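# Place the cart parcel into the gap of a desk row

## Task

A row of three parcels stands on the desk with one empty slot between two of them. Take the parcel from the cart and set it into that slot, lined up with the row, with the arrows printed on its sides pointing upward. The three parcels already on the desk must stay where they are and upright; a slight shift is acceptable. Release the parcel and move the robot away at the end. Nothing may topple or be left leaning, and the result only counts if everything stays in place without the robot supporting it.

## Robot and tools

Robot: a wheeled base (drives straight and turns on the spot, never sideways) carrying a lifting column with a head and two 6-joint arms, each ending in a two-finger gripper. Shoulder height S = 0.90 m + column_m. Folded, the robot is 0.73 m long, 0.62 m wide, S + 0.43 m tall, its front 0.40 m ahead of the column.

Frames: the base frame sits on the floor below the column, x forward, y left, z up. left_hand and right_hand are reported in it: the point where the fingers meet (tips 8 mm further). The hand's z axis runs along the fingers, its y axis across the opening. The odometry frame is the base frame as it was when the scene began.

execute_actions: argument actions is a list holding one action or none (empty = just report). An action may contain base, joints, speeds. base takes exactly one key: translate_m (metres, relative drive, + forward, -3 to 3) or rotate_rad (radians, relative turn, + counter-clockwise/left, -3.2 to 3.2). joints is one dictionary for the whole robot, keyed by joint name, with absolute targets: column_m 0 to 0.8; head_tilt_rad -0.61 to 1.308 (+ looks down); for each side left_/right_ joint1_rad -2.879 to 2.879, joint2_rad 0 to 3.141, joint3_rad 0 to 3.019, joint4_rad -1.692 to 1.57, joint5_rad -1.57 to 1.57 (+ swings hand to robot's right), joint6_rad -2.094 to 2.094 (+ clockwise seen from behind the hand), gripper_m 0 to 0.093 (fingertip gap in metres). speeds can cap translate_m (0.05 to 0.8 m/s) or rotate_rad (0.1 to 1 rad/s) for that action only; it does not slow arms. Base moves that would take over about 8.7 s are refused, as are unknown keys or out-of-range values (nothing moves). Motions in one action start together. Omitted joints may keep driving toward an earlier target. cameras is a list of names (cam_head_left, cam_head_right, cam_left_wrist, cam_right_wrist, nav_camera, or all); omitted/null means all, [] means none.

wait: seconds 0 to 10; commands nothing and returns state and images. zoom_image: camera plus region [x0, y0, x1, y1] in pixels of that camera's latest image, top-left origin, at most 504 x 504. finished_scene: scene number; ends it for good, so only call it with the parcel released and the robot clear.

Arm geometry (approximate): with joint1 at -1.57 (left) or 1.57 (right) and joints 5, 6 at 0, the arm lies in a forward vertical plane 0.23 m beside the column. Let a = j2 - 0.35, b = 1.05 + j2 - j3, c = b - j4 (c = 1.57 means fingers vertical down). Hand ahead = 0.12 + 0.39 sin a + 0.38 cos b + 0.25 cos c; height = S + 0.39 cos a - 0.38 sin b - 0.25 sin c. Example: j2, j3, j4 = 0.93, 0.78, 0.14 gives 0.60 m ahead, 0.25 m below S. Real hands sit up to ~5 cm lower and nearer (~12 cm with heavy or far loads); trust the reported hand positions (1 to 3 cm error). Reach is about 1 m from the shoulder. Loads: fingers down, up to 3.2 kg at ~0.4 m ahead, 2 kg out to 0.6 m, 1 kg out to 0.8 m; a grip holds 2 to 6 kg. Steps below ~0.03 rad (0.08 for joints 2, 3) may not move a joint. For gentle contact, step about 0.05 rad per call from your last target.

Gripper: fingers 7 cm long, outer span 1 cm wider than the opening at the tips, 5 cm at the base; body 10 x 7 cm; wrist camera sticks out 11 cm on one side. To grasp, command an opening smaller than the object; off_target is then expected. A reported opening staying 0.002 m or more above target means something is held.

Result lines: base_status and joint_status give done, off_target, contact_stop, time_out, not_followed, or limit_stop_at_motor_heat. joint command not followed (with a cause: line) means a self-collision check refused that arm's targets; back the first-moved joints off by 0.05 rad or more, or move the other arm or the base away. on_its_own describes uncommanded behaviour; held at is the held target, not the position. base_odometry counts wheel turns only; if turned_by_wheels and turned_by_imu differ by over ~4 % and 0.05 rad, the base hit or slipped. base_tilt is in degrees. motor_effort lists only the two wheel motors (% of max, + pushes forward; bracket = peak). wheel_motors_off = 1 means an overload cut the wheels for 2 s. joint torques are raw drive outputs with offsets and noise. MOTOR HOT warns at 85 °C; at 100 °C the arm goes limp (OVER-TEMPERATURE FAULT).

Column: going down it stops with contact_stop once a hand or its load touches something; afterward it refuses to go lower until raised 0.2 m. It may sink up to 0.15 to 0.2 m further after the touch. A blocked arm keeps pushing; relieve it by resending its reported joint positions (a held load then sags about 1 cm per kg).

Base: it only stops when a wheel stalls (contact_stop); back off 0.05 m before retrying or turning. Table tops between 0.30 m high and 0.26 m below S can clear the housing and strike the column. Pushing hard for ~3 s triggers the overload.

Cameras: head cameras at 0.91 to 1.03 m + column_m, pitched down by about head_tilt_rad; straight ahead may be off-centre by 0.3 rad. Wrist cameras sit 0.10 m behind the fingertips, looking along the fingers tilted 0.62 rad toward the hand's +x; with fingers down and arm forward they look slightly back toward the robot. nav_camera is at the base front, 0.23 m up.

Avoid: arms striking or pressing each other (can end the run), arms moving while column_m < 0.3, hands below 0.4 m within 0.45 m of the column, dropping or knocking parcels, and long forceful pushes. The simulation keeps running while you compose replies; the robot holds its last command meanwhile.

Each tool is called after ">>>" as name(argument=value, ...) on one line, values as JSON.

## Session

>>> execute_actions(actions=[])

Scene clock: 0.00 s.
Joint torques (N m, as the arm reports them, + toward a larger angle): no reading
base_odometry: x=+0.000 y=+0.000 heading=+0.000 (m, m, rad; odometry frame)
turned_by_wheels: +0.000 (rad since the last result)
turned_by_imu: +0.000 (rad since the last result)
base_tilt: forward=+0.1 right=-0.1 (deg)
base_status: not commanded
joint_positions: column_m=+0.557 head_tilt_rad=+0.895 left_joint1_rad=-1.568 left_joint2_rad=+0.901 left_joint3_rad=+0.385 left_joint4_rad=-0.983 left_joint5_rad=-0.055 left_joint6_rad=-0.024 left_gripper_m=+0.095 right_joint1_rad=+1.569 right_joint2_rad=+0.876 right_joint3_rad=+0.412 right_joint4_rad=-0.934 right_joint5_rad=-0.003 right_joint6_rad=-0.002 right_gripper_m=+0.094
joint_status: not commanded
wheel_motors_off: 0
motor_effort: left_wheel=+0 right_wheel=+3 (%)
left_hand: x=+0.1261 y=+0.2344 z=+1.2665 quat_wxyz=(+0.468, -0.001, -0.883, -0.030) (m; base frame)
right_hand: x=+0.1524 y=-0.2254 z=+1.2523 quat_wxyz=(+0.424, -0.001, -0.906, -0.001) (m; base frame)
pictures: cam_head_left, cam_head_right, cam_left_wrist, cam_right_wrist, nav_camera
Images, in order (width x height): cam_head_left 896x504, cam_head_right 896x504, cam_left_wrist 504x504, cam_right_wrist 504x504, nav_camera 896x504.

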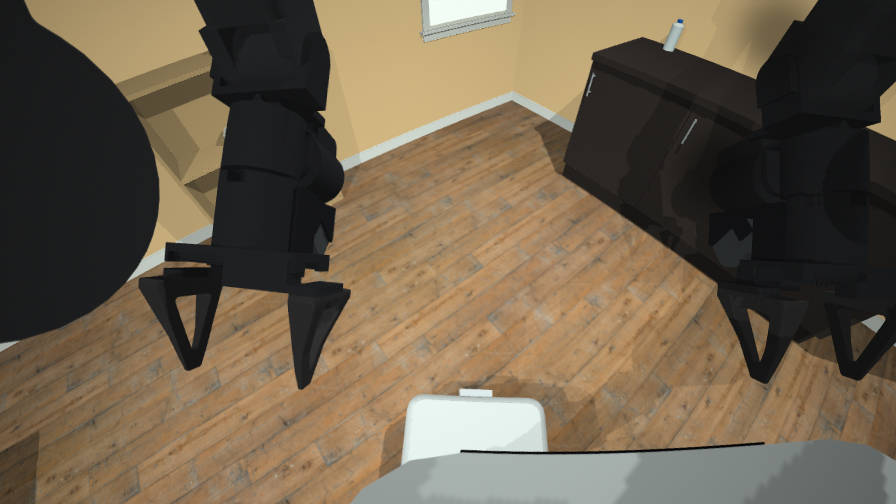

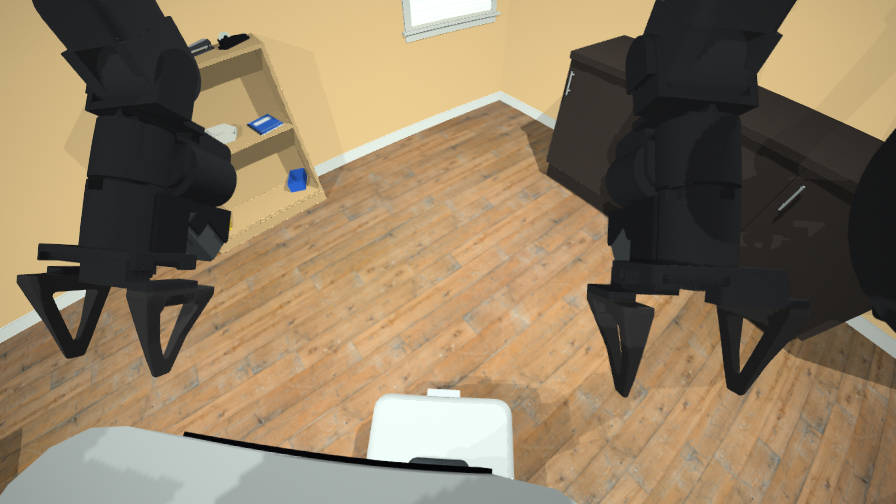

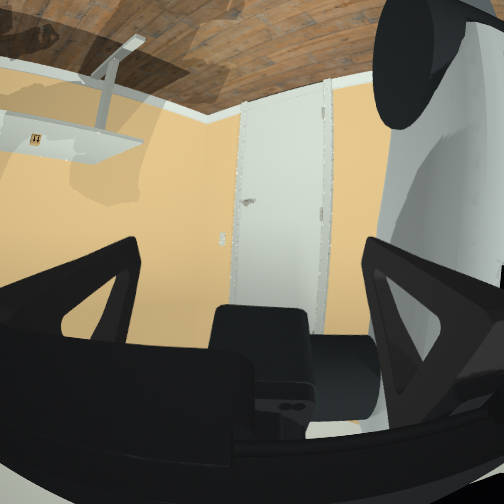

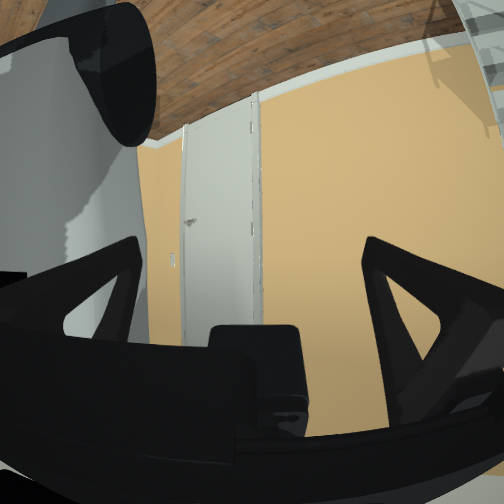

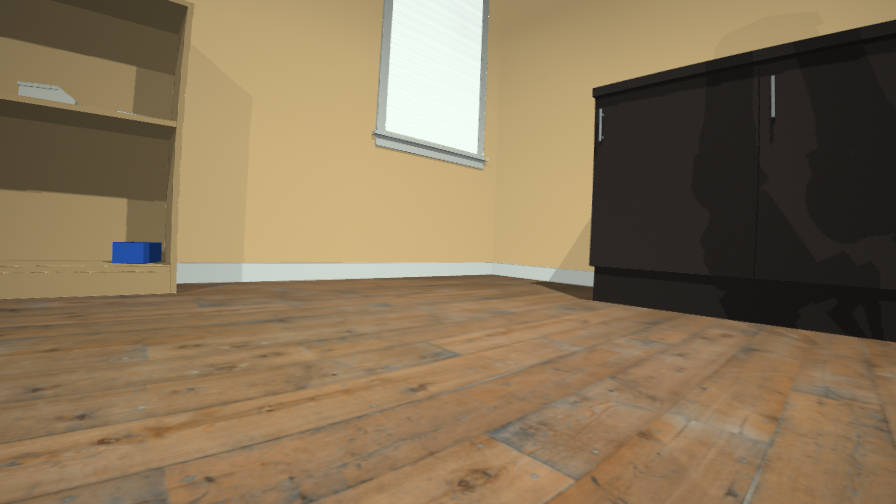

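>>> execute_actions(actions=[{"base":{"rotate_rad":-2.0},"joints":{"head_tilt_rad":0.6}}], cameras=["cam_head_left","cam_head_right"])

Scene clock: 5.03 s.
Joint torques (N m, as the arm reports them, + toward a larger angle): left_arm=[-0.13 -7.31 -1.03 -1.7  -0.15  0.04] | right_arm=[-0.09 -8.96 -0.8  -1.26 -0.02  0.13]
base_odometry: x=+0.000 y=+0.000 heading=-1.999 (m, m, rad; odometry frame)
turned_by_wheels: -1.999 (rad since the last result)
turned_by_imu: -1.965 (rad since the last result)
base_tilt: forward=+0.2 right=+0.0 (deg)
base_status: done
joint_positions: column_m=+0.557 head_tilt_rad=+0.618 left_joint1_rad=-1.568 left_joint2_rad=+0.901 left_joint3_rad=+0.385 left_joint4_rad=-0.983 left_joint5_rad=-0.055 left_joint6_rad=-0.024 left_gripper_m=+0.095 right_joint1_rad=+1.569 right_joint2_rad=+0.876 right_joint3_rad=+0.412 right_joint4_rad=-0.934 right_joint5_rad=-0.003 right_joint6_rad=-0.002 right_gripper_m=+0.094
joint_status: all done
wheel_motors_off: 0
motor_effort: left_wheel=+4(36) right_wheel=-4(39) (%)
left_hand: x=+0.1261 y=+0.2344 z=+1.2665 quat_wxyz=(+0.468, -0.001, -0.883, -0.030) (m; base frame)
right_hand: x=+0.1524 y=-0.2254 z=+1.2523 quat_wxyz=(+0.424, -0.001, -0.906, -0.001) (m; base frame)
pictures: cam_head_left, cam_head_right
Images, in order (width x height): cam_head_left 896x504, cam_head_right 896x504.

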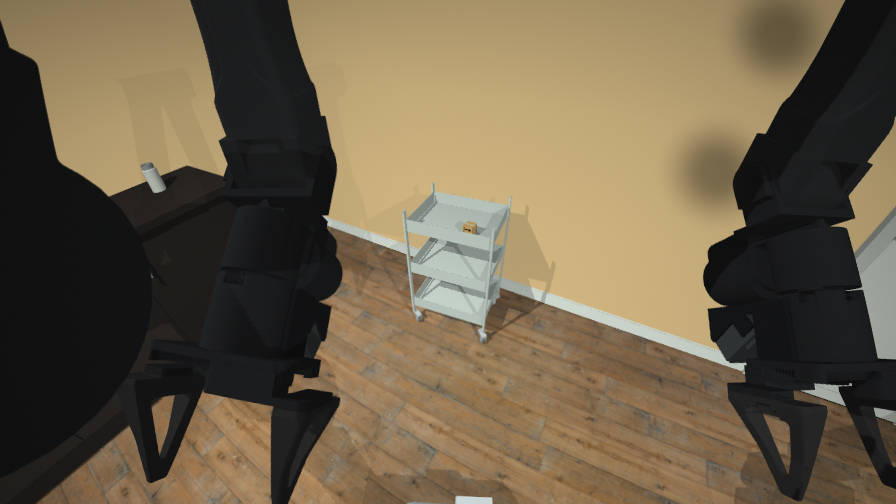

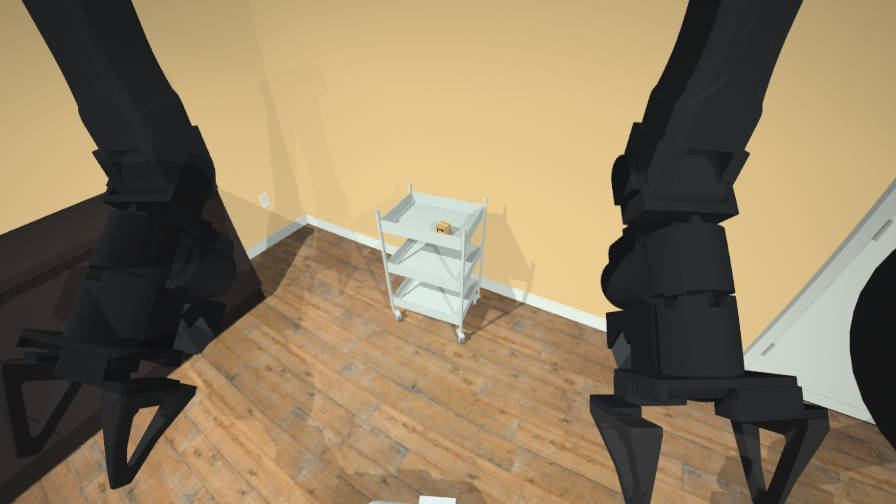

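>>> execute_actions(actions=[{"base":{"rotate_rad":-0.17},"joints":{"column_m":0.3,"head_tilt_rad":1.1,"left_joint2_rad":1.1,"left_joint3_rad":1.2,"left_joint4_rad":-0.62,"left_joint5_rad":0,"left_joint6_rad":0}}], cameras=[])

>>> execute_actions(actions=[{"base":{"translate_m":0.42}}], cameras=["cam_head_left","cam_left_wrist"])

Scene clock: 10.90 s.
Joint torques (N m, as the arm reports them, + toward a larger angle): left_arm=[ -0.25 -17.62   5.37  -0.03  -0.07   0.11] | right_arm=[ 0.49 -9.1  -1.02 -1.14 -0.04  0.13]
base_odometry: x=+0.000 y=+0.000 heading=-2.168 (m, m, rad; odometry frame)
turned_by_wheels: -0.169 (rad since the last result)
turned_by_imu: -0.165 (rad since the last result)
base_tilt: forward=+0.0 right=+0.0 (deg)
base_status: done
joint_positions: column_m=+0.300 head_tilt_rad=+1.099 left_joint1_rad=-1.568 left_joint2_rad=+1.100 left_joint3_rad=+1.187 left_joint4_rad=-0.616 left_joint5_rad=-0.002 left_joint6_rad=-0.006 left_gripper_m=+0.095 right_joint1_rad=+1.569 right_joint2_rad=+0.876 right_joint3_rad=+0.412 right_joint4_rad=-0.934 right_joint5_rad=-0.003 right_joint6_rad=-0.002 right_gripper_m=+0.094
joint_status: all done
wheel_motors_off: 0
motor_effort: left_wheel=+5(22) right_wheel=-7(24) (%)
left_hand: x=+0.6050 y=+0.2260 z=+0.9241 quat_wxyz=(+0.003, +0.004, -1.000, -0.002) (m; base frame)
right_hand: x=+0.1524 y=-0.2254 z=+0.9955 quat_wxyz=(+0.424, -0.001, -0.906, -0.001) (m; base frame)
pictures: none
No camera images: the call's "cameras" was empty. Leave "cameras" out to get every camera's image.

Scene clock: 13.37 s.
Joint torques (N m, as the arm reports them, + toward a larger angle): left_arm=[ -0.06 -17.45   5.32  -0.07  -0.08   0.11] | right_arm=[ 0.16 -9.03 -0.81 -1.19 -0.07  0.11]
base_odometry: x=-0.236 y=-0.347 heading=-2.169 (m, m, rad; odometry frame)
turned_by_wheels: -0.001 (rad since the last result)
turned_by_imu: +0.001 (rad since the last result)
base_tilt: forward=+0.0 right=+0.0 (deg)
base_status: done
joint_positions: column_m=+0.300 head_tilt_rad=+1.100 left_joint1_rad=-1.568 left_joint2_rad=+1.100 left_joint3_rad=+1.187 left_joint4_rad=-0.617 left_joint5_rad=-0.002 left_joint6_rad=-0.006 left_gripper_m=+0.095 right_joint1_rad=+1.569 right_joint2_rad=+0.876 right_joint3_rad=+0.413 right_joint4_rad=-0.934 right_joint5_rad=-0.003 right_joint6_rad=-0.002 right_gripper_m=+0.094
joint_status: not commanded
wheel_motors_off: 0
motor_effort: left_wheel=-1(42) right_wheel=+1(46) (%)
left_hand: x=+0.6049 y=+0.2260 z=+0.9241 quat_wxyz=(+0.003, +0.004, -1.000, -0.002) (m; base frame)
right_hand: x=+0.1531 y=-0.2254 z=+0.9953 quat_wxyz=(+0.423, -0.001, -0.906, -0.001) (m; base frame)
pictures: cam_head_left, cam_left_wrist
Images, in order (width x height): cam_head_left 896x504, cam_left_wrist 504x504.

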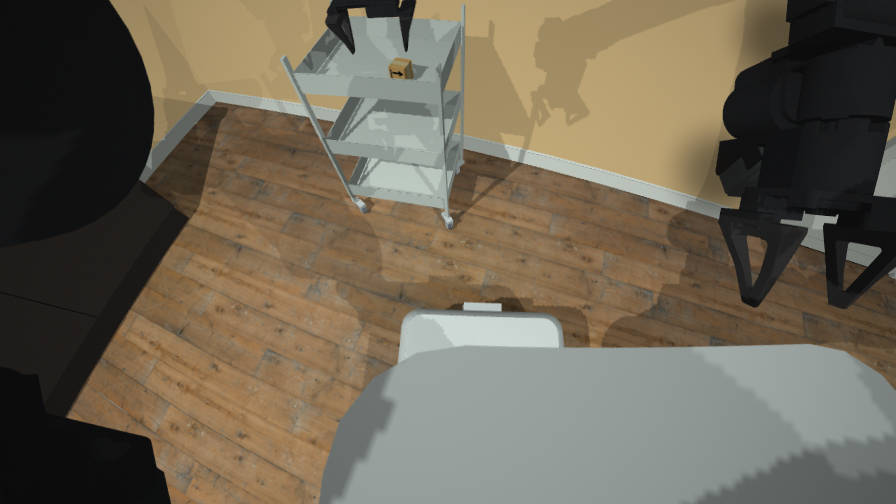

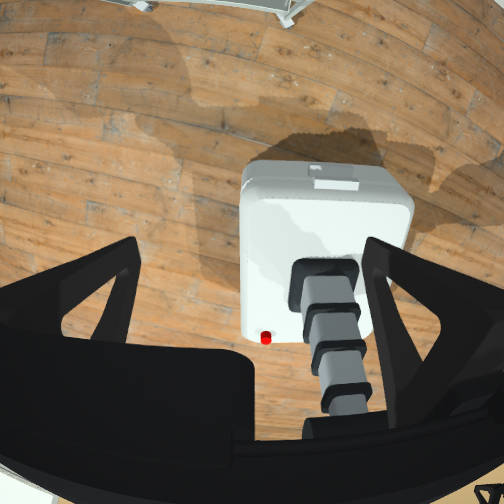

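>>> execute_actions(actions=[{"base":{"translate_m":0.2},"joints":{"column_m":0.24}}], cameras=["cam_head_left","cam_left_wrist"])

Scene clock: 16.43 s.
Joint torques (N m, as the arm reports them, + toward a larger angle): left_arm=[ -0.14 -18.3    5.23  -0.14  -0.07   0.13] | right_arm=[ 0.5  -9.73 -0.98 -1.1  -0.04  0.12]
base_odometry: x=-0.349 y=-0.513 heading=-2.169 (m, m, rad; odometry frame)
turned_by_wheels: +0.000 (rad since the last result)
turned_by_imu: +0.001 (rad since the last result)
base_tilt: forward=+0.0 right=-0.1 (deg)
base_status: done
joint_positions: column_m=+0.240 head_tilt_rad=+1.100 left_joint1_rad=-1.568 left_joint2_rad=+1.100 left_joint3_rad=+1.189 left_joint4_rad=-0.617 left_joint5_rad=-0.002 left_joint6_rad=-0.006 left_gripper_m=+0.095 right_joint1_rad=+1.569 right_joint2_rad=+0.875 right_joint3_rad=+0.414 right_joint4_rad=-0.934 right_joint5_rad=-0.003 right_joint6_rad=-0.002 right_gripper_m=+0.094
joint_status: all done
wheel_motors_off: 0
motor_effort: left_wheel=+0(30) right_wheel=+0(30) (%)
left_hand: x=+0.6057 y=+0.2260 z=+0.8645 quat_wxyz=(+0.002, +0.004, -1.000, -0.002) (m; base frame)
right_hand: x=+0.1538 y=-0.2254 z=+0.9352 quat_wxyz=(+0.422, -0.001, -0.906, -0.001) (m; base frame)
pictures: cam_head_left, cam_left_wrist
Images, in order (width x height): cam_head_left 896x504, cam_left_wrist 504x504.

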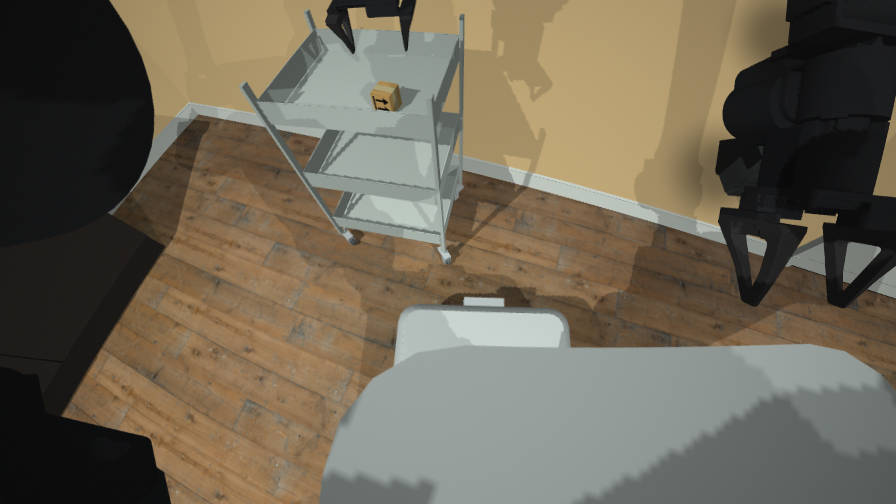

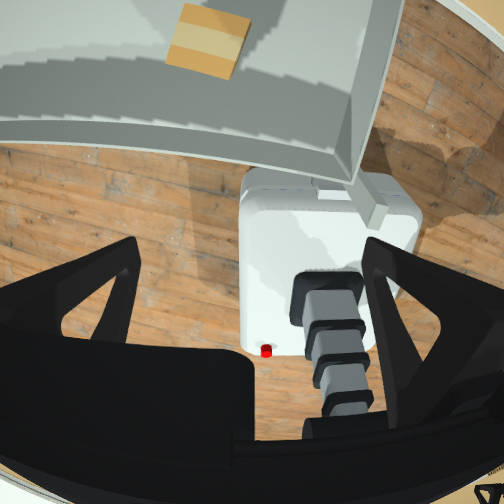

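>>> execute_actions(actions=[{"base":{"rotate_rad":0.05},"joints":{"left_joint6_rad":1.88}}], cameras=[])

>>> execute_actions(actions=[{"base":{"translate_m":0.1},"joints":{"column_m":0.18}}], cameras=["cam_head_left","cam_left_wrist"])

Scene clock: 20.33 s.
Joint torques (N m, as the arm reports them, + toward a larger angle): left_arm=[ -0.15 -18.01   5.31  -0.1   -0.01   0.13] | right_arm=[-0.18 -9.17 -0.98 -1.2  -0.07  0.13]
base_odometry: x=-0.349 y=-0.513 heading=-2.121 (m, m, rad; odometry frame)
turned_by_wheels: +0.048 (rad since the last result)
turned_by_imu: +0.049 (rad since the last result)
base_tilt: forward=+0.0 right=-0.1 (deg)
base_status: done
joint_positions: column_m=+0.240 head_tilt_rad=+1.100 left_joint1_rad=-1.567 left_joint2_rad=+1.100 left_joint3_rad=+1.189 left_joint4_rad=-0.617 left_joint5_rad=-0.001 left_joint6_rad=+1.872 left_gripper_m=+0.095 right_joint1_rad=+1.569 right_joint2_rad=+0.875 right_joint3_rad=+0.414 right_joint4_rad=-0.934 right_joint5_rad=-0.003 right_joint6_rad=-0.002 right_gripper_m=+0.094
joint_status: all done
wheel_motors_off: 0
motor_effort: left_wheel=-1(30) right_wheel=+1(32) (%)
left_hand: x=+0.6057 y=+0.2265 z=+0.8645 quat_wxyz=(+0.003, -0.805, -0.594, +0.001) (m; base frame)
right_hand: x=+0.1538 y=-0.2254 z=+0.9352 quat_wxyz=(+0.422, -0.001, -0.906, -0.001) (m; base frame)
pictures: none
No camera images: the call's "cameras" was empty. Leave "cameras" out to get every camera's image.

Scene clock: 21.70 s.
Joint torques (N m, as the arm reports them, + toward a larger angle): left_arm=[ -0.08 -17.76   5.26  -0.05   0.     0.12] | right_arm=[-0.31 -8.95 -1.02 -1.19 -0.06  0.13]
base_odometry: x=-0.401 y=-0.598 heading=-2.120 (m, m, rad; odometry frame)
turned_by_wheels: +0.001 (rad since the last result)
turned_by_imu: +0.002 (rad since the last result)
base_tilt: forward=+0.1 right=-0.1 (deg)
base_status: done
joint_positions: column_m=+0.180 head_tilt_rad=+1.100 left_joint1_rad=-1.567 left_joint2_rad=+1.100 left_joint3_rad=+1.189 left_joint4_rad=-0.617 left_joint5_rad=-0.001 left_joint6_rad=+1.872 left_gripper_m=+0.095 right_joint1_rad=+1.569 right_joint2_rad=+0.875 right_joint3_rad=+0.413 right_joint4_rad=-0.934 right_joint5_rad=-0.003 right_joint6_rad=-0.002 right_gripper_m=+0.094
joint_status: all done
wheel_motors_off: 0
motor_effort: left_wheel=+0(41) right_wheel=+0(33) (%)
left_hand: x=+0.6056 y=+0.2265 z=+0.8045 quat_wxyz=(+0.003, -0.805, -0.594, +0.001) (m; base frame)
right_hand: x=+0.1534 y=-0.2254 z=+0.8753 quat_wxyz=(+0.422, -0.001, -0.906, -0.001) (m; base frame)
pictures: cam_head_left, cam_left_wrist
Images, in order (width x height): cam_head_left 896x504, cam_left_wrist 504x504.

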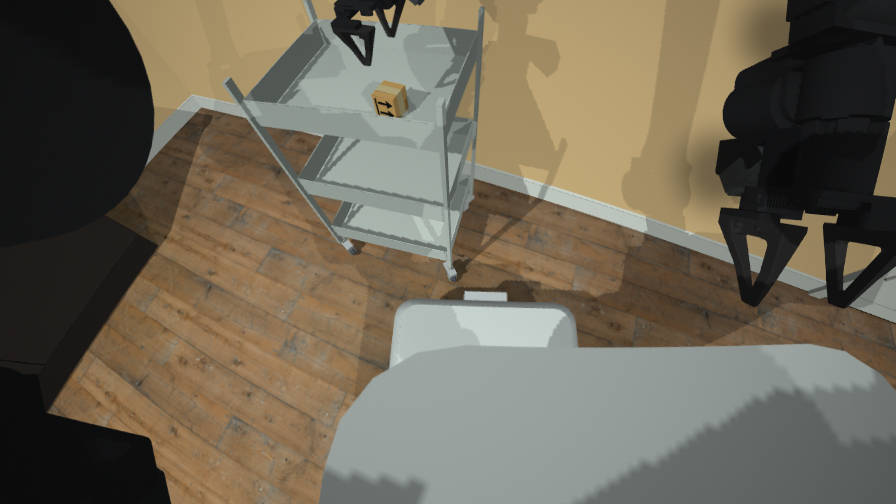

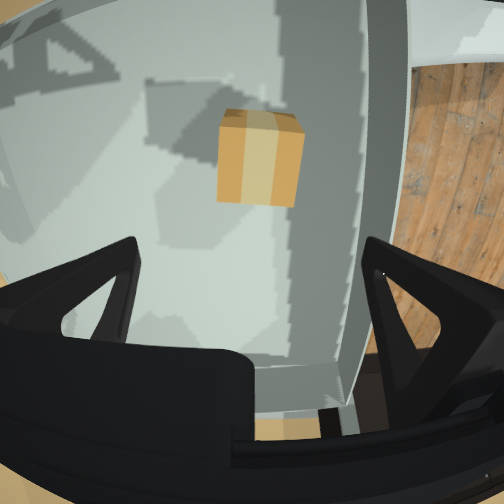

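>>> execute_actions(actions=[{"base":{"rotate_rad":-0.035},"joints":{"left_joint6_rad":1.92,"column_m":0.11}}], cameras=["cam_left_wrist"])

Scene clock: 25.13 s.
Joint torques (N m, as the arm reports them, + toward a larger angle): left_arm=[ -0.43 -18.17   5.31   0.01  -0.01   0.13] | right_arm=[ 0.25 -8.65 -0.89 -1.17 -0.01  0.09]
base_odometry: x=-0.402 y=-0.598 heading=-2.154 (m, m, rad; odometry frame)
turned_by_wheels: -0.033 (rad since the last result)
turned_by_imu: -0.033 (rad since the last result)
base_tilt: forward=+0.1 right=-0.1 (deg)
base_status: done
joint_positions: column_m=+0.110 head_tilt_rad=+1.100 left_joint1_rad=-1.568 left_joint2_rad=+1.100 left_joint3_rad=+1.189 left_joint4_rad=-0.617 left_joint5_rad=-0.001 left_joint6_rad=+1.912 left_gripper_m=+0.095 right_joint1_rad=+1.569 right_joint2_rad=+0.875 right_joint3_rad=+0.413 right_joint4_rad=-0.934 right_joint5_rad=-0.003 right_joint6_rad=-0.002 right_gripper_m=+0.094
joint_status: all done
wheel_motors_off: 0
motor_effort: left_wheel=+2(25) right_wheel=-2(31) (%)
left_hand: x=+0.6056 y=+0.2263 z=+0.7345 quat_wxyz=(+0.003, -0.816, -0.578, +0.001) (m; base frame)
right_hand: x=+0.1534 y=-0.2254 z=+0.8053 quat_wxyz=(+0.422, -0.001, -0.906, -0.001) (m; base frame)
pictures: cam_left_wrist
Images, in order (width x height): cam_left_wrist 504x504.

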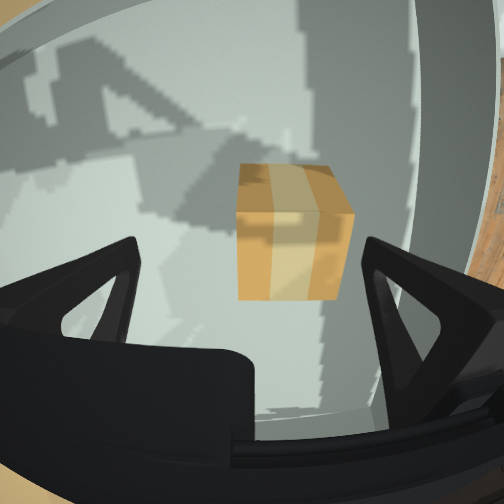

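>>> execute_actions(actions=[{"base":{"translate_m":-0.022}}], cameras=[])

>>> execute_actions(actions=[{"joints":{"column_m":0.08}}], cameras=["cam_left_wrist"])

>>> execute_actions(actions=[{"joints":{"left_gripper_m":0.02}}], cameras=["cam_left_wrist"])

>>> execute_actions(actions=[{"joints":{"column_m":0.095}}], cameras=[])

>>> execute_actions(actions=[{"joints":{"left_joint6_rad":0}}], cameras=["cam_head_left","cam_left_wrist"])

Scene clock: 27.67 s.
Joint torques (N m, as the arm reports them, + toward a larger angle): left_arm=[ -0.52 -17.88   5.29   0.03  -0.02   0.13] | right_arm=[ 0.25 -9.11 -0.63 -1.23 -0.05  0.13]
base_odometry: x=-0.389 y=-0.580 heading=-2.152 (m, m, rad; odometry frame)
turned_by_wheels: +0.002 (rad since the last result)
turned_by_imu: +0.002 (rad since the last result)
base_tilt: forward=+0.0 right=+0.0 (deg)
base_status: done
joint_positions: column_m=+0.110 head_tilt_rad=+1.100 left_joint1_rad=-1.568 left_joint2_rad=+1.100 left_joint3_rad=+1.189 left_joint4_rad=-0.618 left_joint5_rad=-0.001 left_joint6_rad=+1.912 left_gripper_m=+0.095 right_joint1_rad=+1.569 right_joint2_rad=+0.875 right_joint3_rad=+0.410 right_joint4_rad=-0.934 right_joint5_rad=-0.003 right_joint6_rad=-0.002 right_gripper_m=+0.094
joint_status: not commanded
wheel_motors_off: 0
motor_effort: left_wheel=+1(38) right_wheel=-1(50) (%)
left_hand: x=+0.6055 y=+0.2263 z=+0.7345 quat_wxyz=(+0.003, -0.816, -0.578, +0.001) (m; base frame)
right_hand: x=+0.1517 y=-0.2254 z=+0.8059 quat_wxyz=(+0.424, -0.001, -0.906, -0.001) (m; base frame)
pictures: none
No camera images: the call's "cameras" was empty. Leave "cameras" out to get every camera's image.

Scene clock: 28.63 s.
Joint torques (N m, as the arm reports them, + toward a larger angle): left_arm=[  0.02 -18.49   5.23  -0.07  -0.02   0.1 ] | right_arm=[ 0.39 -9.02 -0.55 -1.22 -0.04  0.08]
base_odometry: x=-0.389 y=-0.580 heading=-2.152 (m, m, rad; odometry frame)
turned_by_wheels: +0.000 (rad since the last result)
turned_by_imu: +0.000 (rad since the last result)
base_tilt: forward=+0.0 right=+0.1 (deg)
base_status: not commanded
joint_positions: column_m=+0.080 head_tilt_rad=+1.100 left_joint1_rad=-1.568 left_joint2_rad=+1.100 left_joint3_rad=+1.189 left_joint4_rad=-0.618 left_joint5_rad=-0.001 left_joint6_rad=+1.912 left_gripper_m=+0.095 right_joint1_rad=+1.569 right_joint2_rad=+0.875 right_joint3_rad=+0.410 right_joint4_rad=-0.934 right_joint5_rad=-0.003 right_joint6_rad=-0.002 right_gripper_m=+0.094
joint_status: all done
wheel_motors_off: 0
motor_effort: left_wheel=+2(2) right_wheel=-2(2) (%)
left_hand: x=+0.6055 y=+0.2263 z=+0.7044 quat_wxyz=(+0.003, -0.816, -0.578, +0.001) (m; base frame)
right_hand: x=+0.1517 y=-0.2254 z=+0.7759 quat_wxyz=(+0.424, -0.001, -0.906, -0.001) (m; base frame)
pictures: cam_left_wrist
Images, in order (width x height): cam_left_wrist 504x504.

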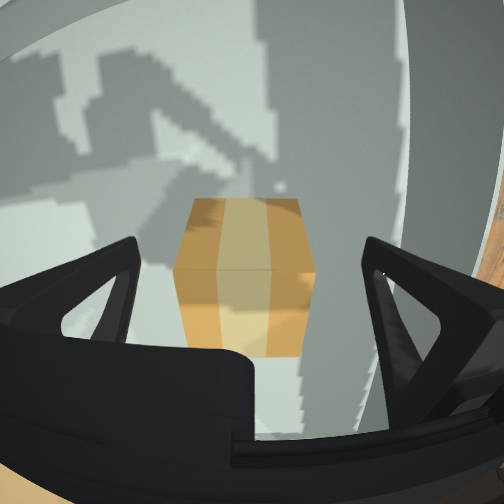

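Scene clock: 29.30 s.
Joint torques (N m, as the arm reports them, + toward a larger angle): left_arm=[ -0.41 -17.88   5.22  -0.14  -0.03   0.13] | right_arm=[ 0.13 -9.28 -0.59 -1.32 -0.05  0.16]
base_odometry: x=-0.389 y=-0.580 heading=-2.152 (m, m, rad; odometry frame)
turned_by_wheels: +0.000 (rad since the last result)
turned_by_imu: +0.000 (rad since the last result)
base_tilt: forward=+0.2 right=+0.0 (deg)
base_status: not commanded
joint_positions: column_m=+0.080 head_tilt_rad=+1.100 left_joint1_rad=-1.568 left_joint2_rad=+1.100 left_joint3_rad=+1.189 left_joint4_rad=-0.618 left_joint5_rad=+0.000 left_joint6_rad=+1.912 left_gripper_m=+0.049 right_joint1_rad=+1.569 right_joint2_rad=+0.875 right_joint3_rad=+0.410 right_joint4_rad=-0.934 right_joint5_rad=-0.003 right_joint6_rad=-0.002 right_gripper_m=+0.094
joint_status: left_gripper_m off_target (ended at +0.049, target +0.020)
wheel_motors_off: 0
motor_effort: left_wheel=+2(2) right_wheel=-2(2) (%)
left_hand: x=+0.6055 y=+0.2262 z=+0.7044 quat_wxyz=(+0.003, -0.817, -0.577, +0.001) (m; base frame)
right_hand: x=+0.1517 y=-0.2254 z=+0.7759 quat_wxyz=(+0.424, -0.001, -0.906, -0.001) (m; base frame)
pictures: cam_left_wrist
Images, in order (width x height): cam_left_wrist 504x504.

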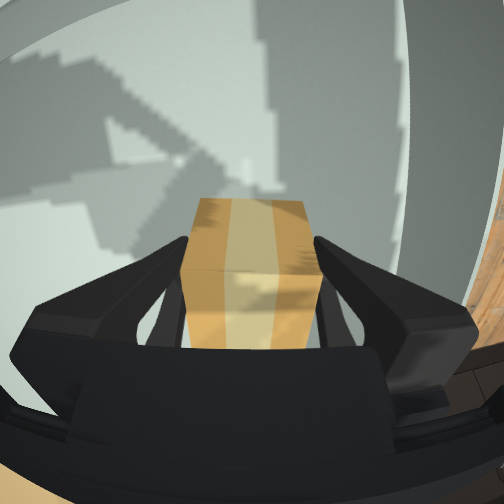

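Scene clock: 30.07 s.
Joint torques (N m, as the arm reports them, + toward a larger angle): left_arm=[ -0.15 -17.01   5.38  -0.09  -0.04   0.11] | right_arm=[ 0.28 -9.38 -0.54 -1.16 -0.04  0.12]
base_odometry: x=-0.389 y=-0.580 heading=-2.152 (m, m, rad; odometry frame)
turned_by_wheels: +0.000 (rad since the last result)
turned_by_imu: +0.000 (rad since the last result)
base_tilt: forward=+0.1 right=-0.1 (deg)
base_status: not commanded
joint_positions: column_m=+0.095 head_tilt_rad=+1.100 left_joint1_rad=-1.568 left_joint2_rad=+1.100 left_joint3_rad=+1.189 left_joint4_rad=-0.618 left_joint5_rad=+0.000 left_joint6_rad=+1.912 left_gripper_m=+0.049 right_joint1_rad=+1.569 right_joint2_rad=+0.875 right_joint3_rad=+0.410 right_joint4_rad=-0.934 right_joint5_rad=-0.003 right_joint6_rad=-0.002 right_gripper_m=+0.094
joint_status: all done
wheel_motors_off: 0
motor_effort: left_wheel=+2(2) right_wheel=-2(3) (%)
left_hand: x=+0.6055 y=+0.2262 z=+0.7193 quat_wxyz=(+0.003, -0.817, -0.577, +0.001) (m; base frame)
right_hand: x=+0.1517 y=-0.2254 z=+0.7908 quat_wxyz=(+0.424, -0.001, -0.906, -0.001) (m; base frame)
pictures: none
No camera images: the call's "cameras" was empty. Leave "cameras" out to get every camera's image.

Scene clock: 31.97 s.
Joint torques (N m, as the arm reports them, + toward a larger angle): left_arm=[  0.11 -18.13   5.29   0.06  -0.1   -0.02] | right_arm=[ 0.31 -8.77 -0.8  -1.18 -0.05  0.11]
base_odometry: x=-0.389 y=-0.580 heading=-2.152 (m, m, rad; odometry frame)
turned_by_wheels: +0.000 (rad since the last result)
turned_by_imu: +0.000 (rad since the last result)
base_tilt: forward=+0.0 right=+0.0 (deg)
base_status: not commanded
joint_positions: column_m=+0.095 head_tilt_rad=+1.100 left_joint1_rad=-1.568 left_joint2_rad=+1.100 left_joint3_rad=+1.189 left_joint4_rad=-0.618 left_joint5_rad=+0.000 left_joint6_rad=+0.008 left_gripper_m=+0.049 right_joint1_rad=+1.569 right_joint2_rad=+0.875 right_joint3_rad=+0.410 right_joint4_rad=-0.934 right_joint5_rad=-0.003 right_joint6_rad=-0.002 right_gripper_m=+0.094
joint_status: all done
wheel_motors_off: 0
motor_effort: left_wheel=+2(2) right_wheel=-2(3) (%)
left_hand: x=+0.6055 y=+0.2262 z=+0.7193 quat_wxyz=(+0.003, -0.003, -1.000, -0.002) (m; base frame)
right_hand: x=+0.1517 y=-0.2254 z=+0.7908 quat_wxyz=(+0.424, -0.001, -0.906, -0.001) (m; base frame)
pictures: cam_head_left, cam_left_wrist
Images, in order (width x height): cam_head_left 896x504, cam_left_wrist 504x504.

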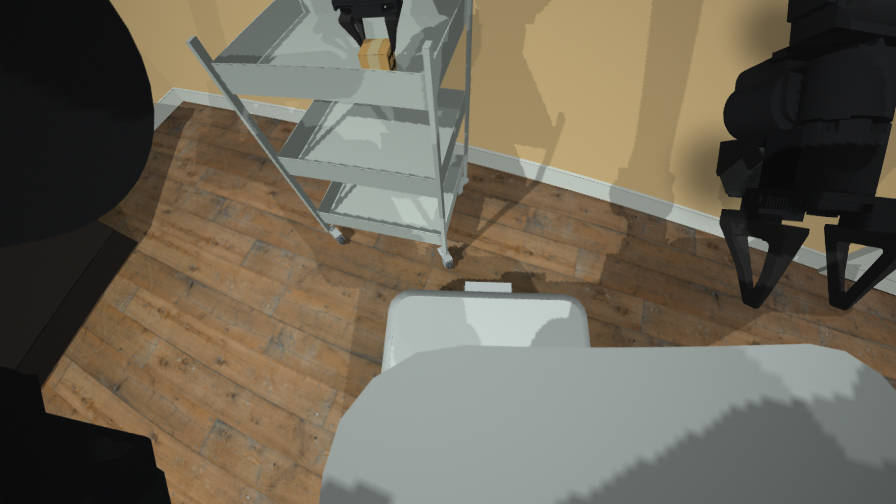

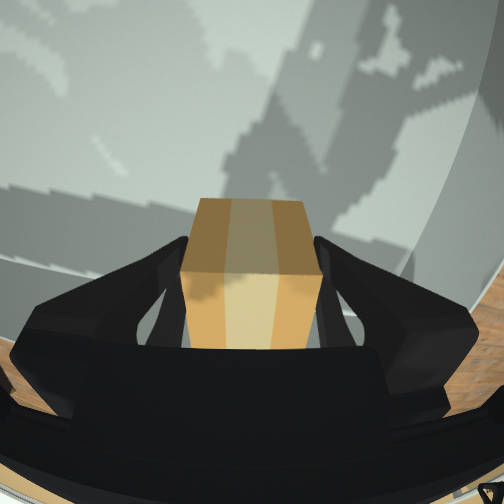

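>>> execute_actions(actions=[{"base":{"translate_m":0.03}}], cameras=[])

>>> execute_actions(actions=[{"joints":{"column_m":0.082}}], cameras=[])

>>> execute_actions(actions=[{"joints":{"left_gripper_m":0.093}}], cameras=[])

>>> execute_actions(actions=[{"joints":{"column_m":0.17}}], cameras=[])

>>> execute_actions(actions=[{"joints":{"left_joint2_rad":1.3,"left_joint3_rad":1.544,"left_joint4_rad":-1.194}}], cameras=[])

>>> execute_actions(actions=[{"joints":{"column_m":0.088}}], cameras=["cam_head_left","cam_left_wrist"])

Scene clock: 35.53 s.
Joint torques (N m, as the arm reports them, + toward a larger angle): left_arm=[ -0.01 -18.15   5.34   0.04  -0.09  -0.02] | right_arm=[-0.24 -9.24 -0.82 -1.21 -0.04  0.16]
base_odometry: x=-0.406 y=-0.605 heading=-2.153 (m, m, rad; odometry frame)
turned_by_wheels: -0.001 (rad since the last result)
turned_by_imu: +0.000 (rad since the last result)
base_tilt: forward=+0.0 right=-0.1 (deg)
base_status: done
joint_positions: column_m=+0.095 head_tilt_rad=+1.100 left_joint1_rad=-1.568 left_joint2_rad=+1.100 left_joint3_rad=+1.188 left_joint4_rad=-0.618 left_joint5_rad=+0.000 left_joint6_rad=+0.008 left_gripper_m=+0.049 right_joint1_rad=+1.569 right_joint2_rad=+0.875 right_joint3_rad=+0.412 right_joint4_rad=-0.934 right_joint5_rad=-0.003 right_joint6_rad=-0.002 right_gripper_m=+0.094
joint_status: not commanded
wheel_motors_off: 0
motor_effort: left_wheel=-1(33) right_wheel=+1(47) (%)
left_hand: x=+0.6053 y=+0.2262 z=+0.7193 quat_wxyz=(+0.003, -0.003, -1.000, -0.002) (m; base frame)
right_hand: x=+0.1529 y=-0.2254 z=+0.7904 quat_wxyz=(+0.423, -0.001, -0.906, -0.001) (m; base frame)
pictures: none
No camera images: the call's "cameras" was empty. Leave "cameras" out to get every camera's image.

Scene clock: 36.33 s.
Joint torques (N m, as the arm reports them, + toward a larger angle): left_arm=[ -0.28 -18.4    5.65  -0.13  -0.11  -0.03] | right_arm=[-0.14 -9.18 -0.74 -1.21 -0.04  0.1 ]
base_odometry: x=-0.406 y=-0.605 heading=-2.153 (m, m, rad; odometry frame)
turned_by_wheels: +0.000 (rad since the last result)
turned_by_imu: +0.000 (rad since the last result)
base_tilt: forward=+0.1 right=+0.1 (deg)
base_status: not commanded
joint_positions: column_m=+0.082 head_tilt_rad=+1.100 left_joint1_rad=-1.568 left_joint2_rad=+1.100 left_joint3_rad=+1.188 left_joint4_rad=-0.618 left_joint5_rad=+0.000 left_joint6_rad=+0.008 left_gripper_m=+0.049 right_joint1_rad=+1.569 right_joint2_rad=+0.875 right_joint3_rad=+0.412 right_joint4_rad=-0.934 right_joint5_rad=-0.003 right_joint6_rad=-0.002 right_gripper_m=+0.094
joint_status: all done
wheel_motors_off: 0
motor_effort: left_wheel=-1(1) right_wheel=+2(3) (%)
left_hand: x=+0.6053 y=+0.2262 z=+0.7064 quat_wxyz=(+0.003, -0.003, -1.000, -0.002) (m; base frame)
right_hand: x=+0.1529 y=-0.2254 z=+0.7775 quat_wxyz=(+0.423, -0.001, -0.906, -0.001) (m; base frame)
pictures: none
No camera images: the call's "cameras" was empty. Leave "cameras" out to get every camera's image.

Scene clock: 37.00 s.
Joint torques (N m, as the arm reports them, + toward a larger angle): left_arm=[ -0.16 -18.17   5.17   0.02  -0.1   -0.03] | right_arm=[ 0.01 -8.68 -0.8  -1.15 -0.06  0.12]
base_odometry: x=-0.406 y=-0.605 heading=-2.153 (m, m, rad; odometry frame)
turned_by_wheels: +0.000 (rad since the last result)
turned_by_imu: +0.000 (rad since the last result)
base_tilt: forward=+0.1 right=+0.0 (deg)
base_status: not commanded
joint_positions: column_m=+0.082 head_tilt_rad=+1.100 left_joint1_rad=-1.568 left_joint2_rad=+1.100 left_joint3_rad=+1.188 left_joint4_rad=-0.618 left_joint5_rad=+0.000 left_joint6_rad=+0.008 left_gripper_m=+0.093 right_joint1_rad=+1.569 right_joint2_rad=+0.875 right_joint3_rad=+0.412 right_joint4_rad=-0.934 right_joint5_rad=-0.003 right_joint6_rad=-0.002 right_gripper_m=+0.094
joint_status: all done
wheel_motors_off: 0
motor_effort: left_wheel=-1(1) right_wheel=+2(2) (%)
left_hand: x=+0.6053 y=+0.2262 z=+0.7064 quat_wxyz=(+0.003, -0.003, -1.000, -0.002) (m; base frame)
right_hand: x=+0.1529 y=-0.2254 z=+0.7775 quat_wxyz=(+0.423, -0.001, -0.906, -0.001) (m; base frame)
pictures: none
No camera images: the call's "cameras" was empty. Leave "cameras" out to get every camera's image.

Scene clock: 38.73 s.
Joint torques (N m, as the arm reports them, + toward a larger angle): left_arm=[ -0.08 -17.89   5.33   0.04  -0.1   -0.03] | right_arm=[ 0.57 -9.2  -0.76 -1.21 -0.07  0.11]
base_odometry: x=-0.406 y=-0.605 heading=-2.153 (m, m, rad; odometry frame)
turned_by_wheels: +0.000 (rad since the last result)
turned_by_imu: +0.000 (rad since the last result)
base_tilt: forward=+0.1 right=-0.1 (deg)
base_status: not commanded
joint_positions: column_m=+0.170 head_tilt_rad=+1.100 left_joint1_rad=-1.568 left_joint2_rad=+1.100 left_joint3_rad=+1.188 left_joint4_rad=-0.618 left_joint5_rad=+0.000 left_joint6_rad=+0.008 left_gripper_m=+0.093 right_joint1_rad=+1.569 right_joint2_rad=+0.875 right_joint3_rad=+0.412 right_joint4_rad=-0.934 right_joint5_rad=-0.003 right_joint6_rad=-0.002 right_gripper_m=+0.094
joint_status: all done
wheel_motors_off: 0
motor_effort: left_wheel=-1(1) right_wheel=+3(3) (%)
left_hand: x=+0.6053 y=+0.2262 z=+0.7943 quat_wxyz=(+0.003, -0.003, -1.000, -0.002) (m; base frame)
right_hand: x=+0.1529 y=-0.2254 z=+0.8654 quat_wxyz=(+0.423, -0.001, -0.906, -0.001) (m; base frame)
pictures: none
No camera images: the call's "cameras" was empty. Leave "cameras" out to get every camera's image.

Scene clock: 39.90 s.
Joint torques (N m, as the arm reports them, + toward a larger angle): left_arm=[ -0.35 -22.09   6.24  -1.08  -0.11  -0.04] | right_arm=[ 0.3  -8.76 -0.78 -1.05 -0.02  0.15]
base_odometry: x=-0.406 y=-0.605 heading=-2.153 (m, m, rad; odometry frame)
turned_by_wheels: +0.000 (rad since the last result)
turned_by_imu: +0.000 (rad since the last result)
base_tilt: forward=+0.1 right=-0.1 (deg)
base_status: not commanded
joint_positions: column_m=+0.170 head_tilt_rad=+1.100 left_joint1_rad=-1.568 left_joint2_rad=+1.311 left_joint3_rad=+1.521 left_joint4_rad=-1.187 left_joint5_rad=+0.000 left_joint6_rad=+0.008 left_gripper_m=+0.093 right_joint1_rad=+1.569 right_joint2_rad=+0.875 right_joint3_rad=+0.412 right_joint4_rad=-0.934 right_joint5_rad=-0.003 right_joint6_rad=-0.002 right_gripper_m=+0.094
joint_status: all done
wheel_motors_off: 0
motor_effort: left_wheel=-2(2) right_wheel=+3(3) (%)
left_hand: x=+0.5879 y=+0.2262 z=+0.7866 quat_wxyz=(+0.225, -0.003, -0.974, -0.001) (m; base frame)
right_hand: x=+0.1529 y=-0.2254 z=+0.8654 quat_wxyz=(+0.423, -0.001, -0.906, -0.001) (m; base frame)
pictures: none
No camera images: the call's "cameras" was empty. Leave "cameras" out to get every camera's image.

Scene clock: 41.53 s.
Joint torques (N m, as the arm reports them, + toward a larger angle): left_arm=[  0.11 -21.01   6.21  -1.03  -0.09   0.  ] | right_arm=[ 0.03 -8.73 -0.89 -1.23 -0.04  0.11]
base_odometry: x=-0.406 y=-0.605 heading=-2.153 (m, m, rad; odometry frame)
turned_by_wheels: +0.000 (rad since the last result)
turned_by_imu: +0.000 (rad since the last result)
base_tilt: forward=+0.1 right=-0.1 (deg)
base_status: not commanded
joint_positions: column_m=+0.088 head_tilt_rad=+1.100 left_joint1_rad=-1.568 left_joint2_rad=+1.311 left_joint3_rad=+1.521 left_joint4_rad=-1.187 left_joint5_rad=+0.000 left_joint6_rad=+0.008 left_gripper_m=+0.093 right_joint1_rad=+1.569 right_joint2_rad=+0.875 right_joint3_rad=+0.412 right_joint4_rad=-0.934 right_joint5_rad=-0.003 right_joint6_rad=-0.002 right_gripper_m=+0.094
joint_status: all done
wheel_motors_off: 0
motor_effort: left_wheel=-1(2) right_wheel=+3(3) (%)
left_hand: x=+0.5880 y=+0.2262 z=+0.7048 quat_wxyz=(+0.225, -0.003, -0.974, -0.001) (m; base frame)
right_hand: x=+0.1529 y=-0.2254 z=+0.7835 quat_wxyz=(+0.423, -0.001, -0.906, -0.001) (m; base frame)
pictures: cam_head_left, cam_left_wrist
Images, in order (width x height): cam_head_left 896x504, cam_left_wrist 504x504.

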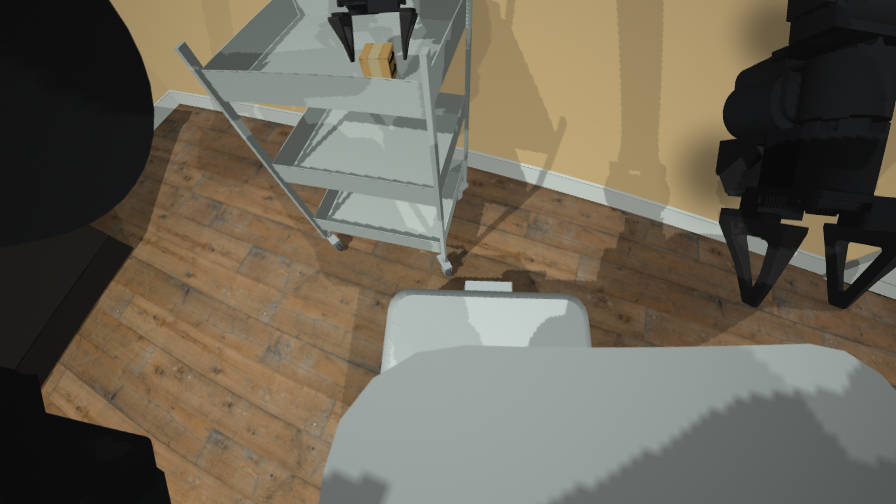

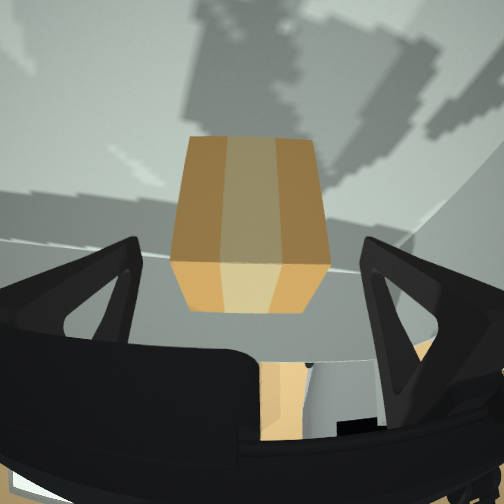

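Even better grip. Grasp, lift, back out, turn toward the desk.

>>> execute_actions(actions=[{"joints":{"left_gripper_m":0.02}}], cameras=[])

>>> execute_actions(actions=[{"joints":{"column_m":0.3}}], cameras=["cam_left_wrist"])

>>> execute_actions(actions=[{"base":{"translate_m":-0.7},"joints":{"column_m":0.45},"speeds":{"translate_m":0.6}}], cameras=[])

>>> execute_actions(actions=[{"base":{"rotate_rad":-1.5},"joints":{"left_joint2_rad":1.25,"left_joint3_rad":1.2,"left_joint4_rad":0.644,"head_tilt_rad":0.6},"speeds":{"rotate_rad":0.7}}], cameras=["cam_head_left","cam_head_right"])

Scene clock: 44.73 s.
Joint torques (N m, as the arm reports them, + toward a larger angle): left_arm=[ -0.13 -21.56   6.2   -1.04  -0.1   -0.03] | right_arm=[ 0.07 -9.23 -0.95 -1.27 -0.02  0.1 ]
base_odometry: x=-0.406 y=-0.605 heading=-2.153 (m, m, rad; odometry frame)
turned_by_wheels: +0.000 (rad since the last result)
turned_by_imu: +0.001 (rad since the last result)
base_tilt: forward=+0.0 right=+0.0 (deg)
base_status: not commanded
joint_positions: column_m=+0.088 head_tilt_rad=+1.100 left_joint1_rad=-1.568 left_joint2_rad=+1.311 left_joint3_rad=+1.521 left_joint4_rad=-1.187 left_joint5_rad=-0.001 left_joint6_rad=+0.008 left_gripper_m=+0.049 right_joint1_rad=+1.569 right_joint2_rad=+0.875 right_joint3_rad=+0.412 right_joint4_rad=-0.934 right_joint5_rad=-0.003 right_joint6_rad=-0.002 right_gripper_m=+0.094
joint_status: left_gripper_m off_target (ended at +0.049, target +0.020)
wheel_motors_off: 0
motor_effort: left_wheel=-1(1) right_wheel=+3(3) (%)
left_hand: x=+0.5880 y=+0.2263 z=+0.7048 quat_wxyz=(+0.225, -0.003, -0.974, -0.001) (m; base frame)
right_hand: x=+0.1529 y=-0.2254 z=+0.7835 quat_wxyz=(+0.423, -0.001, -0.906, -0.001) (m; base frame)
pictures: none
No camera images: the call's "cameras" was empty. Leave "cameras" out to get every camera's image.

Scene clock: 48.07 s.
Joint torques (N m, as the arm reports them, + toward a larger angle): left_arm=[  0.04 -21.52   6.25  -1.04  -0.09  -0.02] | right_arm=[-0.13 -9.18 -0.74 -1.16 -0.06  0.1 ]
base_odometry: x=-0.406 y=-0.605 heading=-2.153 (m, m, rad; odometry frame)
turned_by_wheels: +0.000 (rad since the last result)
turned_by_imu: +0.001 (rad since the last result)
base_tilt: forward=+0.0 right=+0.0 (deg)
base_status: not commanded
joint_positions: column_m=+0.300 head_tilt_rad=+1.100 left_joint1_rad=-1.568 left_joint2_rad=+1.311 left_joint3_rad=+1.521 left_joint4_rad=-1.187 left_joint5_rad=-0.001 left_joint6_rad=+0.008 left_gripper_m=+0.049 right_joint1_rad=+1.569 right_joint2_rad=+0.875 right_joint3_rad=+0.412 right_joint4_rad=-0.934 right_joint5_rad=-0.003 right_joint6_rad=-0.002 right_gripper_m=+0.094
joint_status: all done
wheel_motors_off: 0
motor_effort: left_wheel=-1(1) right_wheel=+3(3) (%)
left_hand: x=+0.5880 y=+0.2263 z=+0.9167 quat_wxyz=(+0.225, -0.003, -0.974, -0.001) (m; base frame)
right_hand: x=+0.1529 y=-0.2254 z=+0.9954 quat_wxyz=(+0.423, -0.001, -0.906, -0.001) (m; base frame)
pictures: cam_left_wrist
Images, in order (width x height): cam_left_wrist 504x504.

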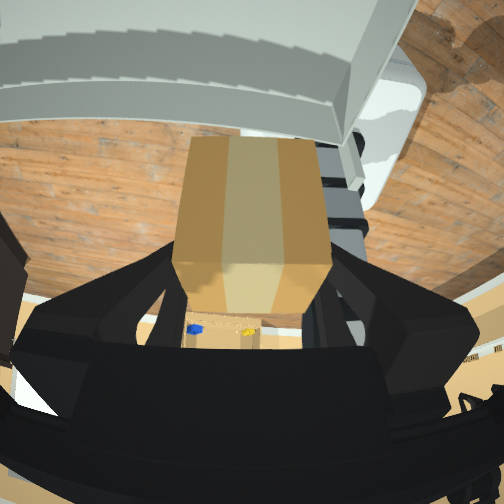

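Scene clock: 51.13 s.
Joint torques (N m, as the arm reports them, + toward a larger angle): left_arm=[ -0.05 -21.38   6.08  -1.09  -0.09  -0.02] | right_arm=[ 0.28 -9.32 -0.69 -1.05 -0.06  0.1 ]
base_odometry: x=-0.021 y=-0.020 heading=-2.154 (m, m, rad; odometry frame)
turned_by_wheels: -0.001 (rad since the last result)
turned_by_imu: -0.001 (rad since the last result)
base_tilt: forward=+0.1 right=+0.0 (deg)
base_status: done
joint_positions: column_m=+0.450 head_tilt_rad=+1.100 left_joint1_rad=-1.568 left_joint2_rad=+1.311 left_joint3_rad=+1.522 left_joint4_rad=-1.189 left_joint5_rad=-0.001 left_joint6_rad=+0.008 left_gripper_m=+0.049 right_joint1_rad=+1.569 right_joint2_rad=+0.875 right_joint3_rad=+0.410 right_joint4_rad=-0.934 right_joint5_rad=-0.003 right_joint6_rad=-0.002 right_gripper_m=+0.094
joint_status: all done
wheel_motors_off: 0
motor_effort: left_wheel=-1(37) right_wheel=+1(53) (%)
left_hand: x=+0.5883 y=+0.2263 z=+1.0670 quat_wxyz=(+0.225, -0.003, -0.974, -0.001) (m; base frame)
right_hand: x=+0.1519 y=-0.2254 z=+1.1457 quat_wxyz=(+0.424, -0.001, -0.906, -0.001) (m; base frame)
pictures: none
No camera images: the call's "cameras" was empty. Leave "cameras" out to get every camera's image.

Scene clock: 54.50 s.
Joint torques (N m, as the arm reports them, + toward a larger angle): left_arm=[  0.27 -21.1    6.15   2.23  -0.12  -0.02] | right_arm=[ 0.14 -9.35 -0.74 -1.31 -0.03  0.09]
base_odometry: x=-0.021 y=-0.020 heading=+2.630 (m, m, rad; odometry frame)
turned_by_wheels: -1.499 (rad since the last result)
turned_by_imu: -1.474 (rad since the last result)
base_tilt: forward=+0.1 right=+0.0 (deg)
base_status: done
joint_positions: column_m=+0.450 head_tilt_rad=+0.618 left_joint1_rad=-1.567 left_joint2_rad=+1.257 left_joint3_rad=+1.179 left_joint4_rad=+0.630 left_joint5_rad=-0.001 left_joint6_rad=+0.007 left_gripper_m=+0.049 right_joint1_rad=+1.569 right_joint2_rad=+0.875 right_joint3_rad=+0.410 right_joint4_rad=-0.934 right_joint5_rad=-0.003 right_joint6_rad=-0.002 right_gripper_m=+0.094
joint_status: all done
wheel_motors_off: 0
motor_effort: left_wheel=+4(40) right_wheel=-5(43) (%)
left_hand: x=+0.8090 y=+0.2269 z=+1.1264 quat_wxyz=(-0.512, -0.003, -0.859, -0.004) (m; base frame)
right_hand: x=+0.1519 y=-0.2254 z=+1.1457 quat_wxyz=(+0.424, -0.001, -0.906, -0.001) (m; base frame)
pictures: cam_head_left, cam_head_right
Images, in order (width x height): cam_head_left 896x504, cam_head_right 896x504.

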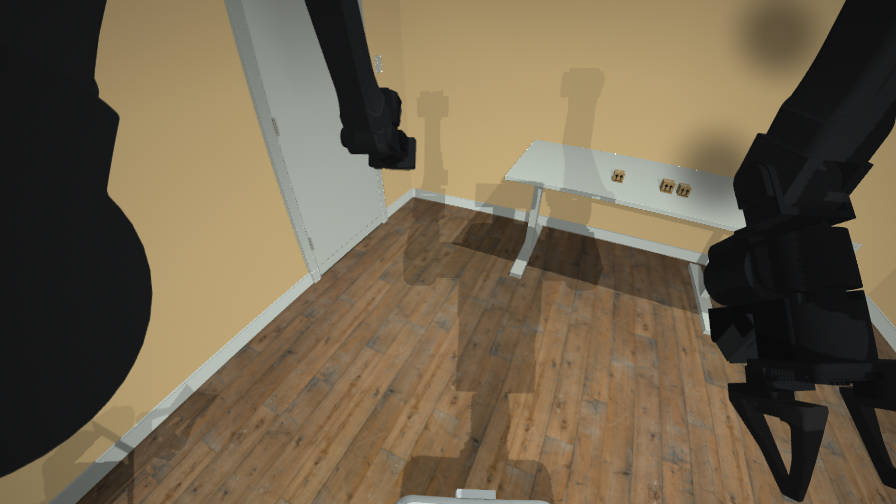

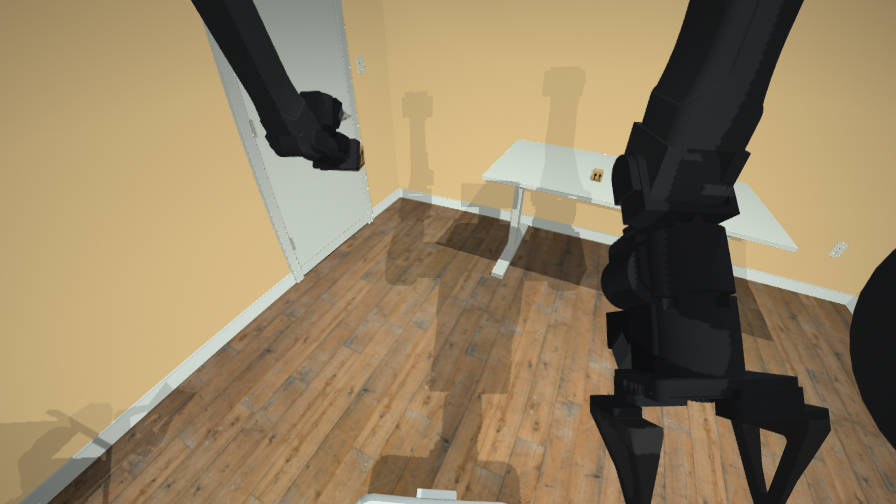

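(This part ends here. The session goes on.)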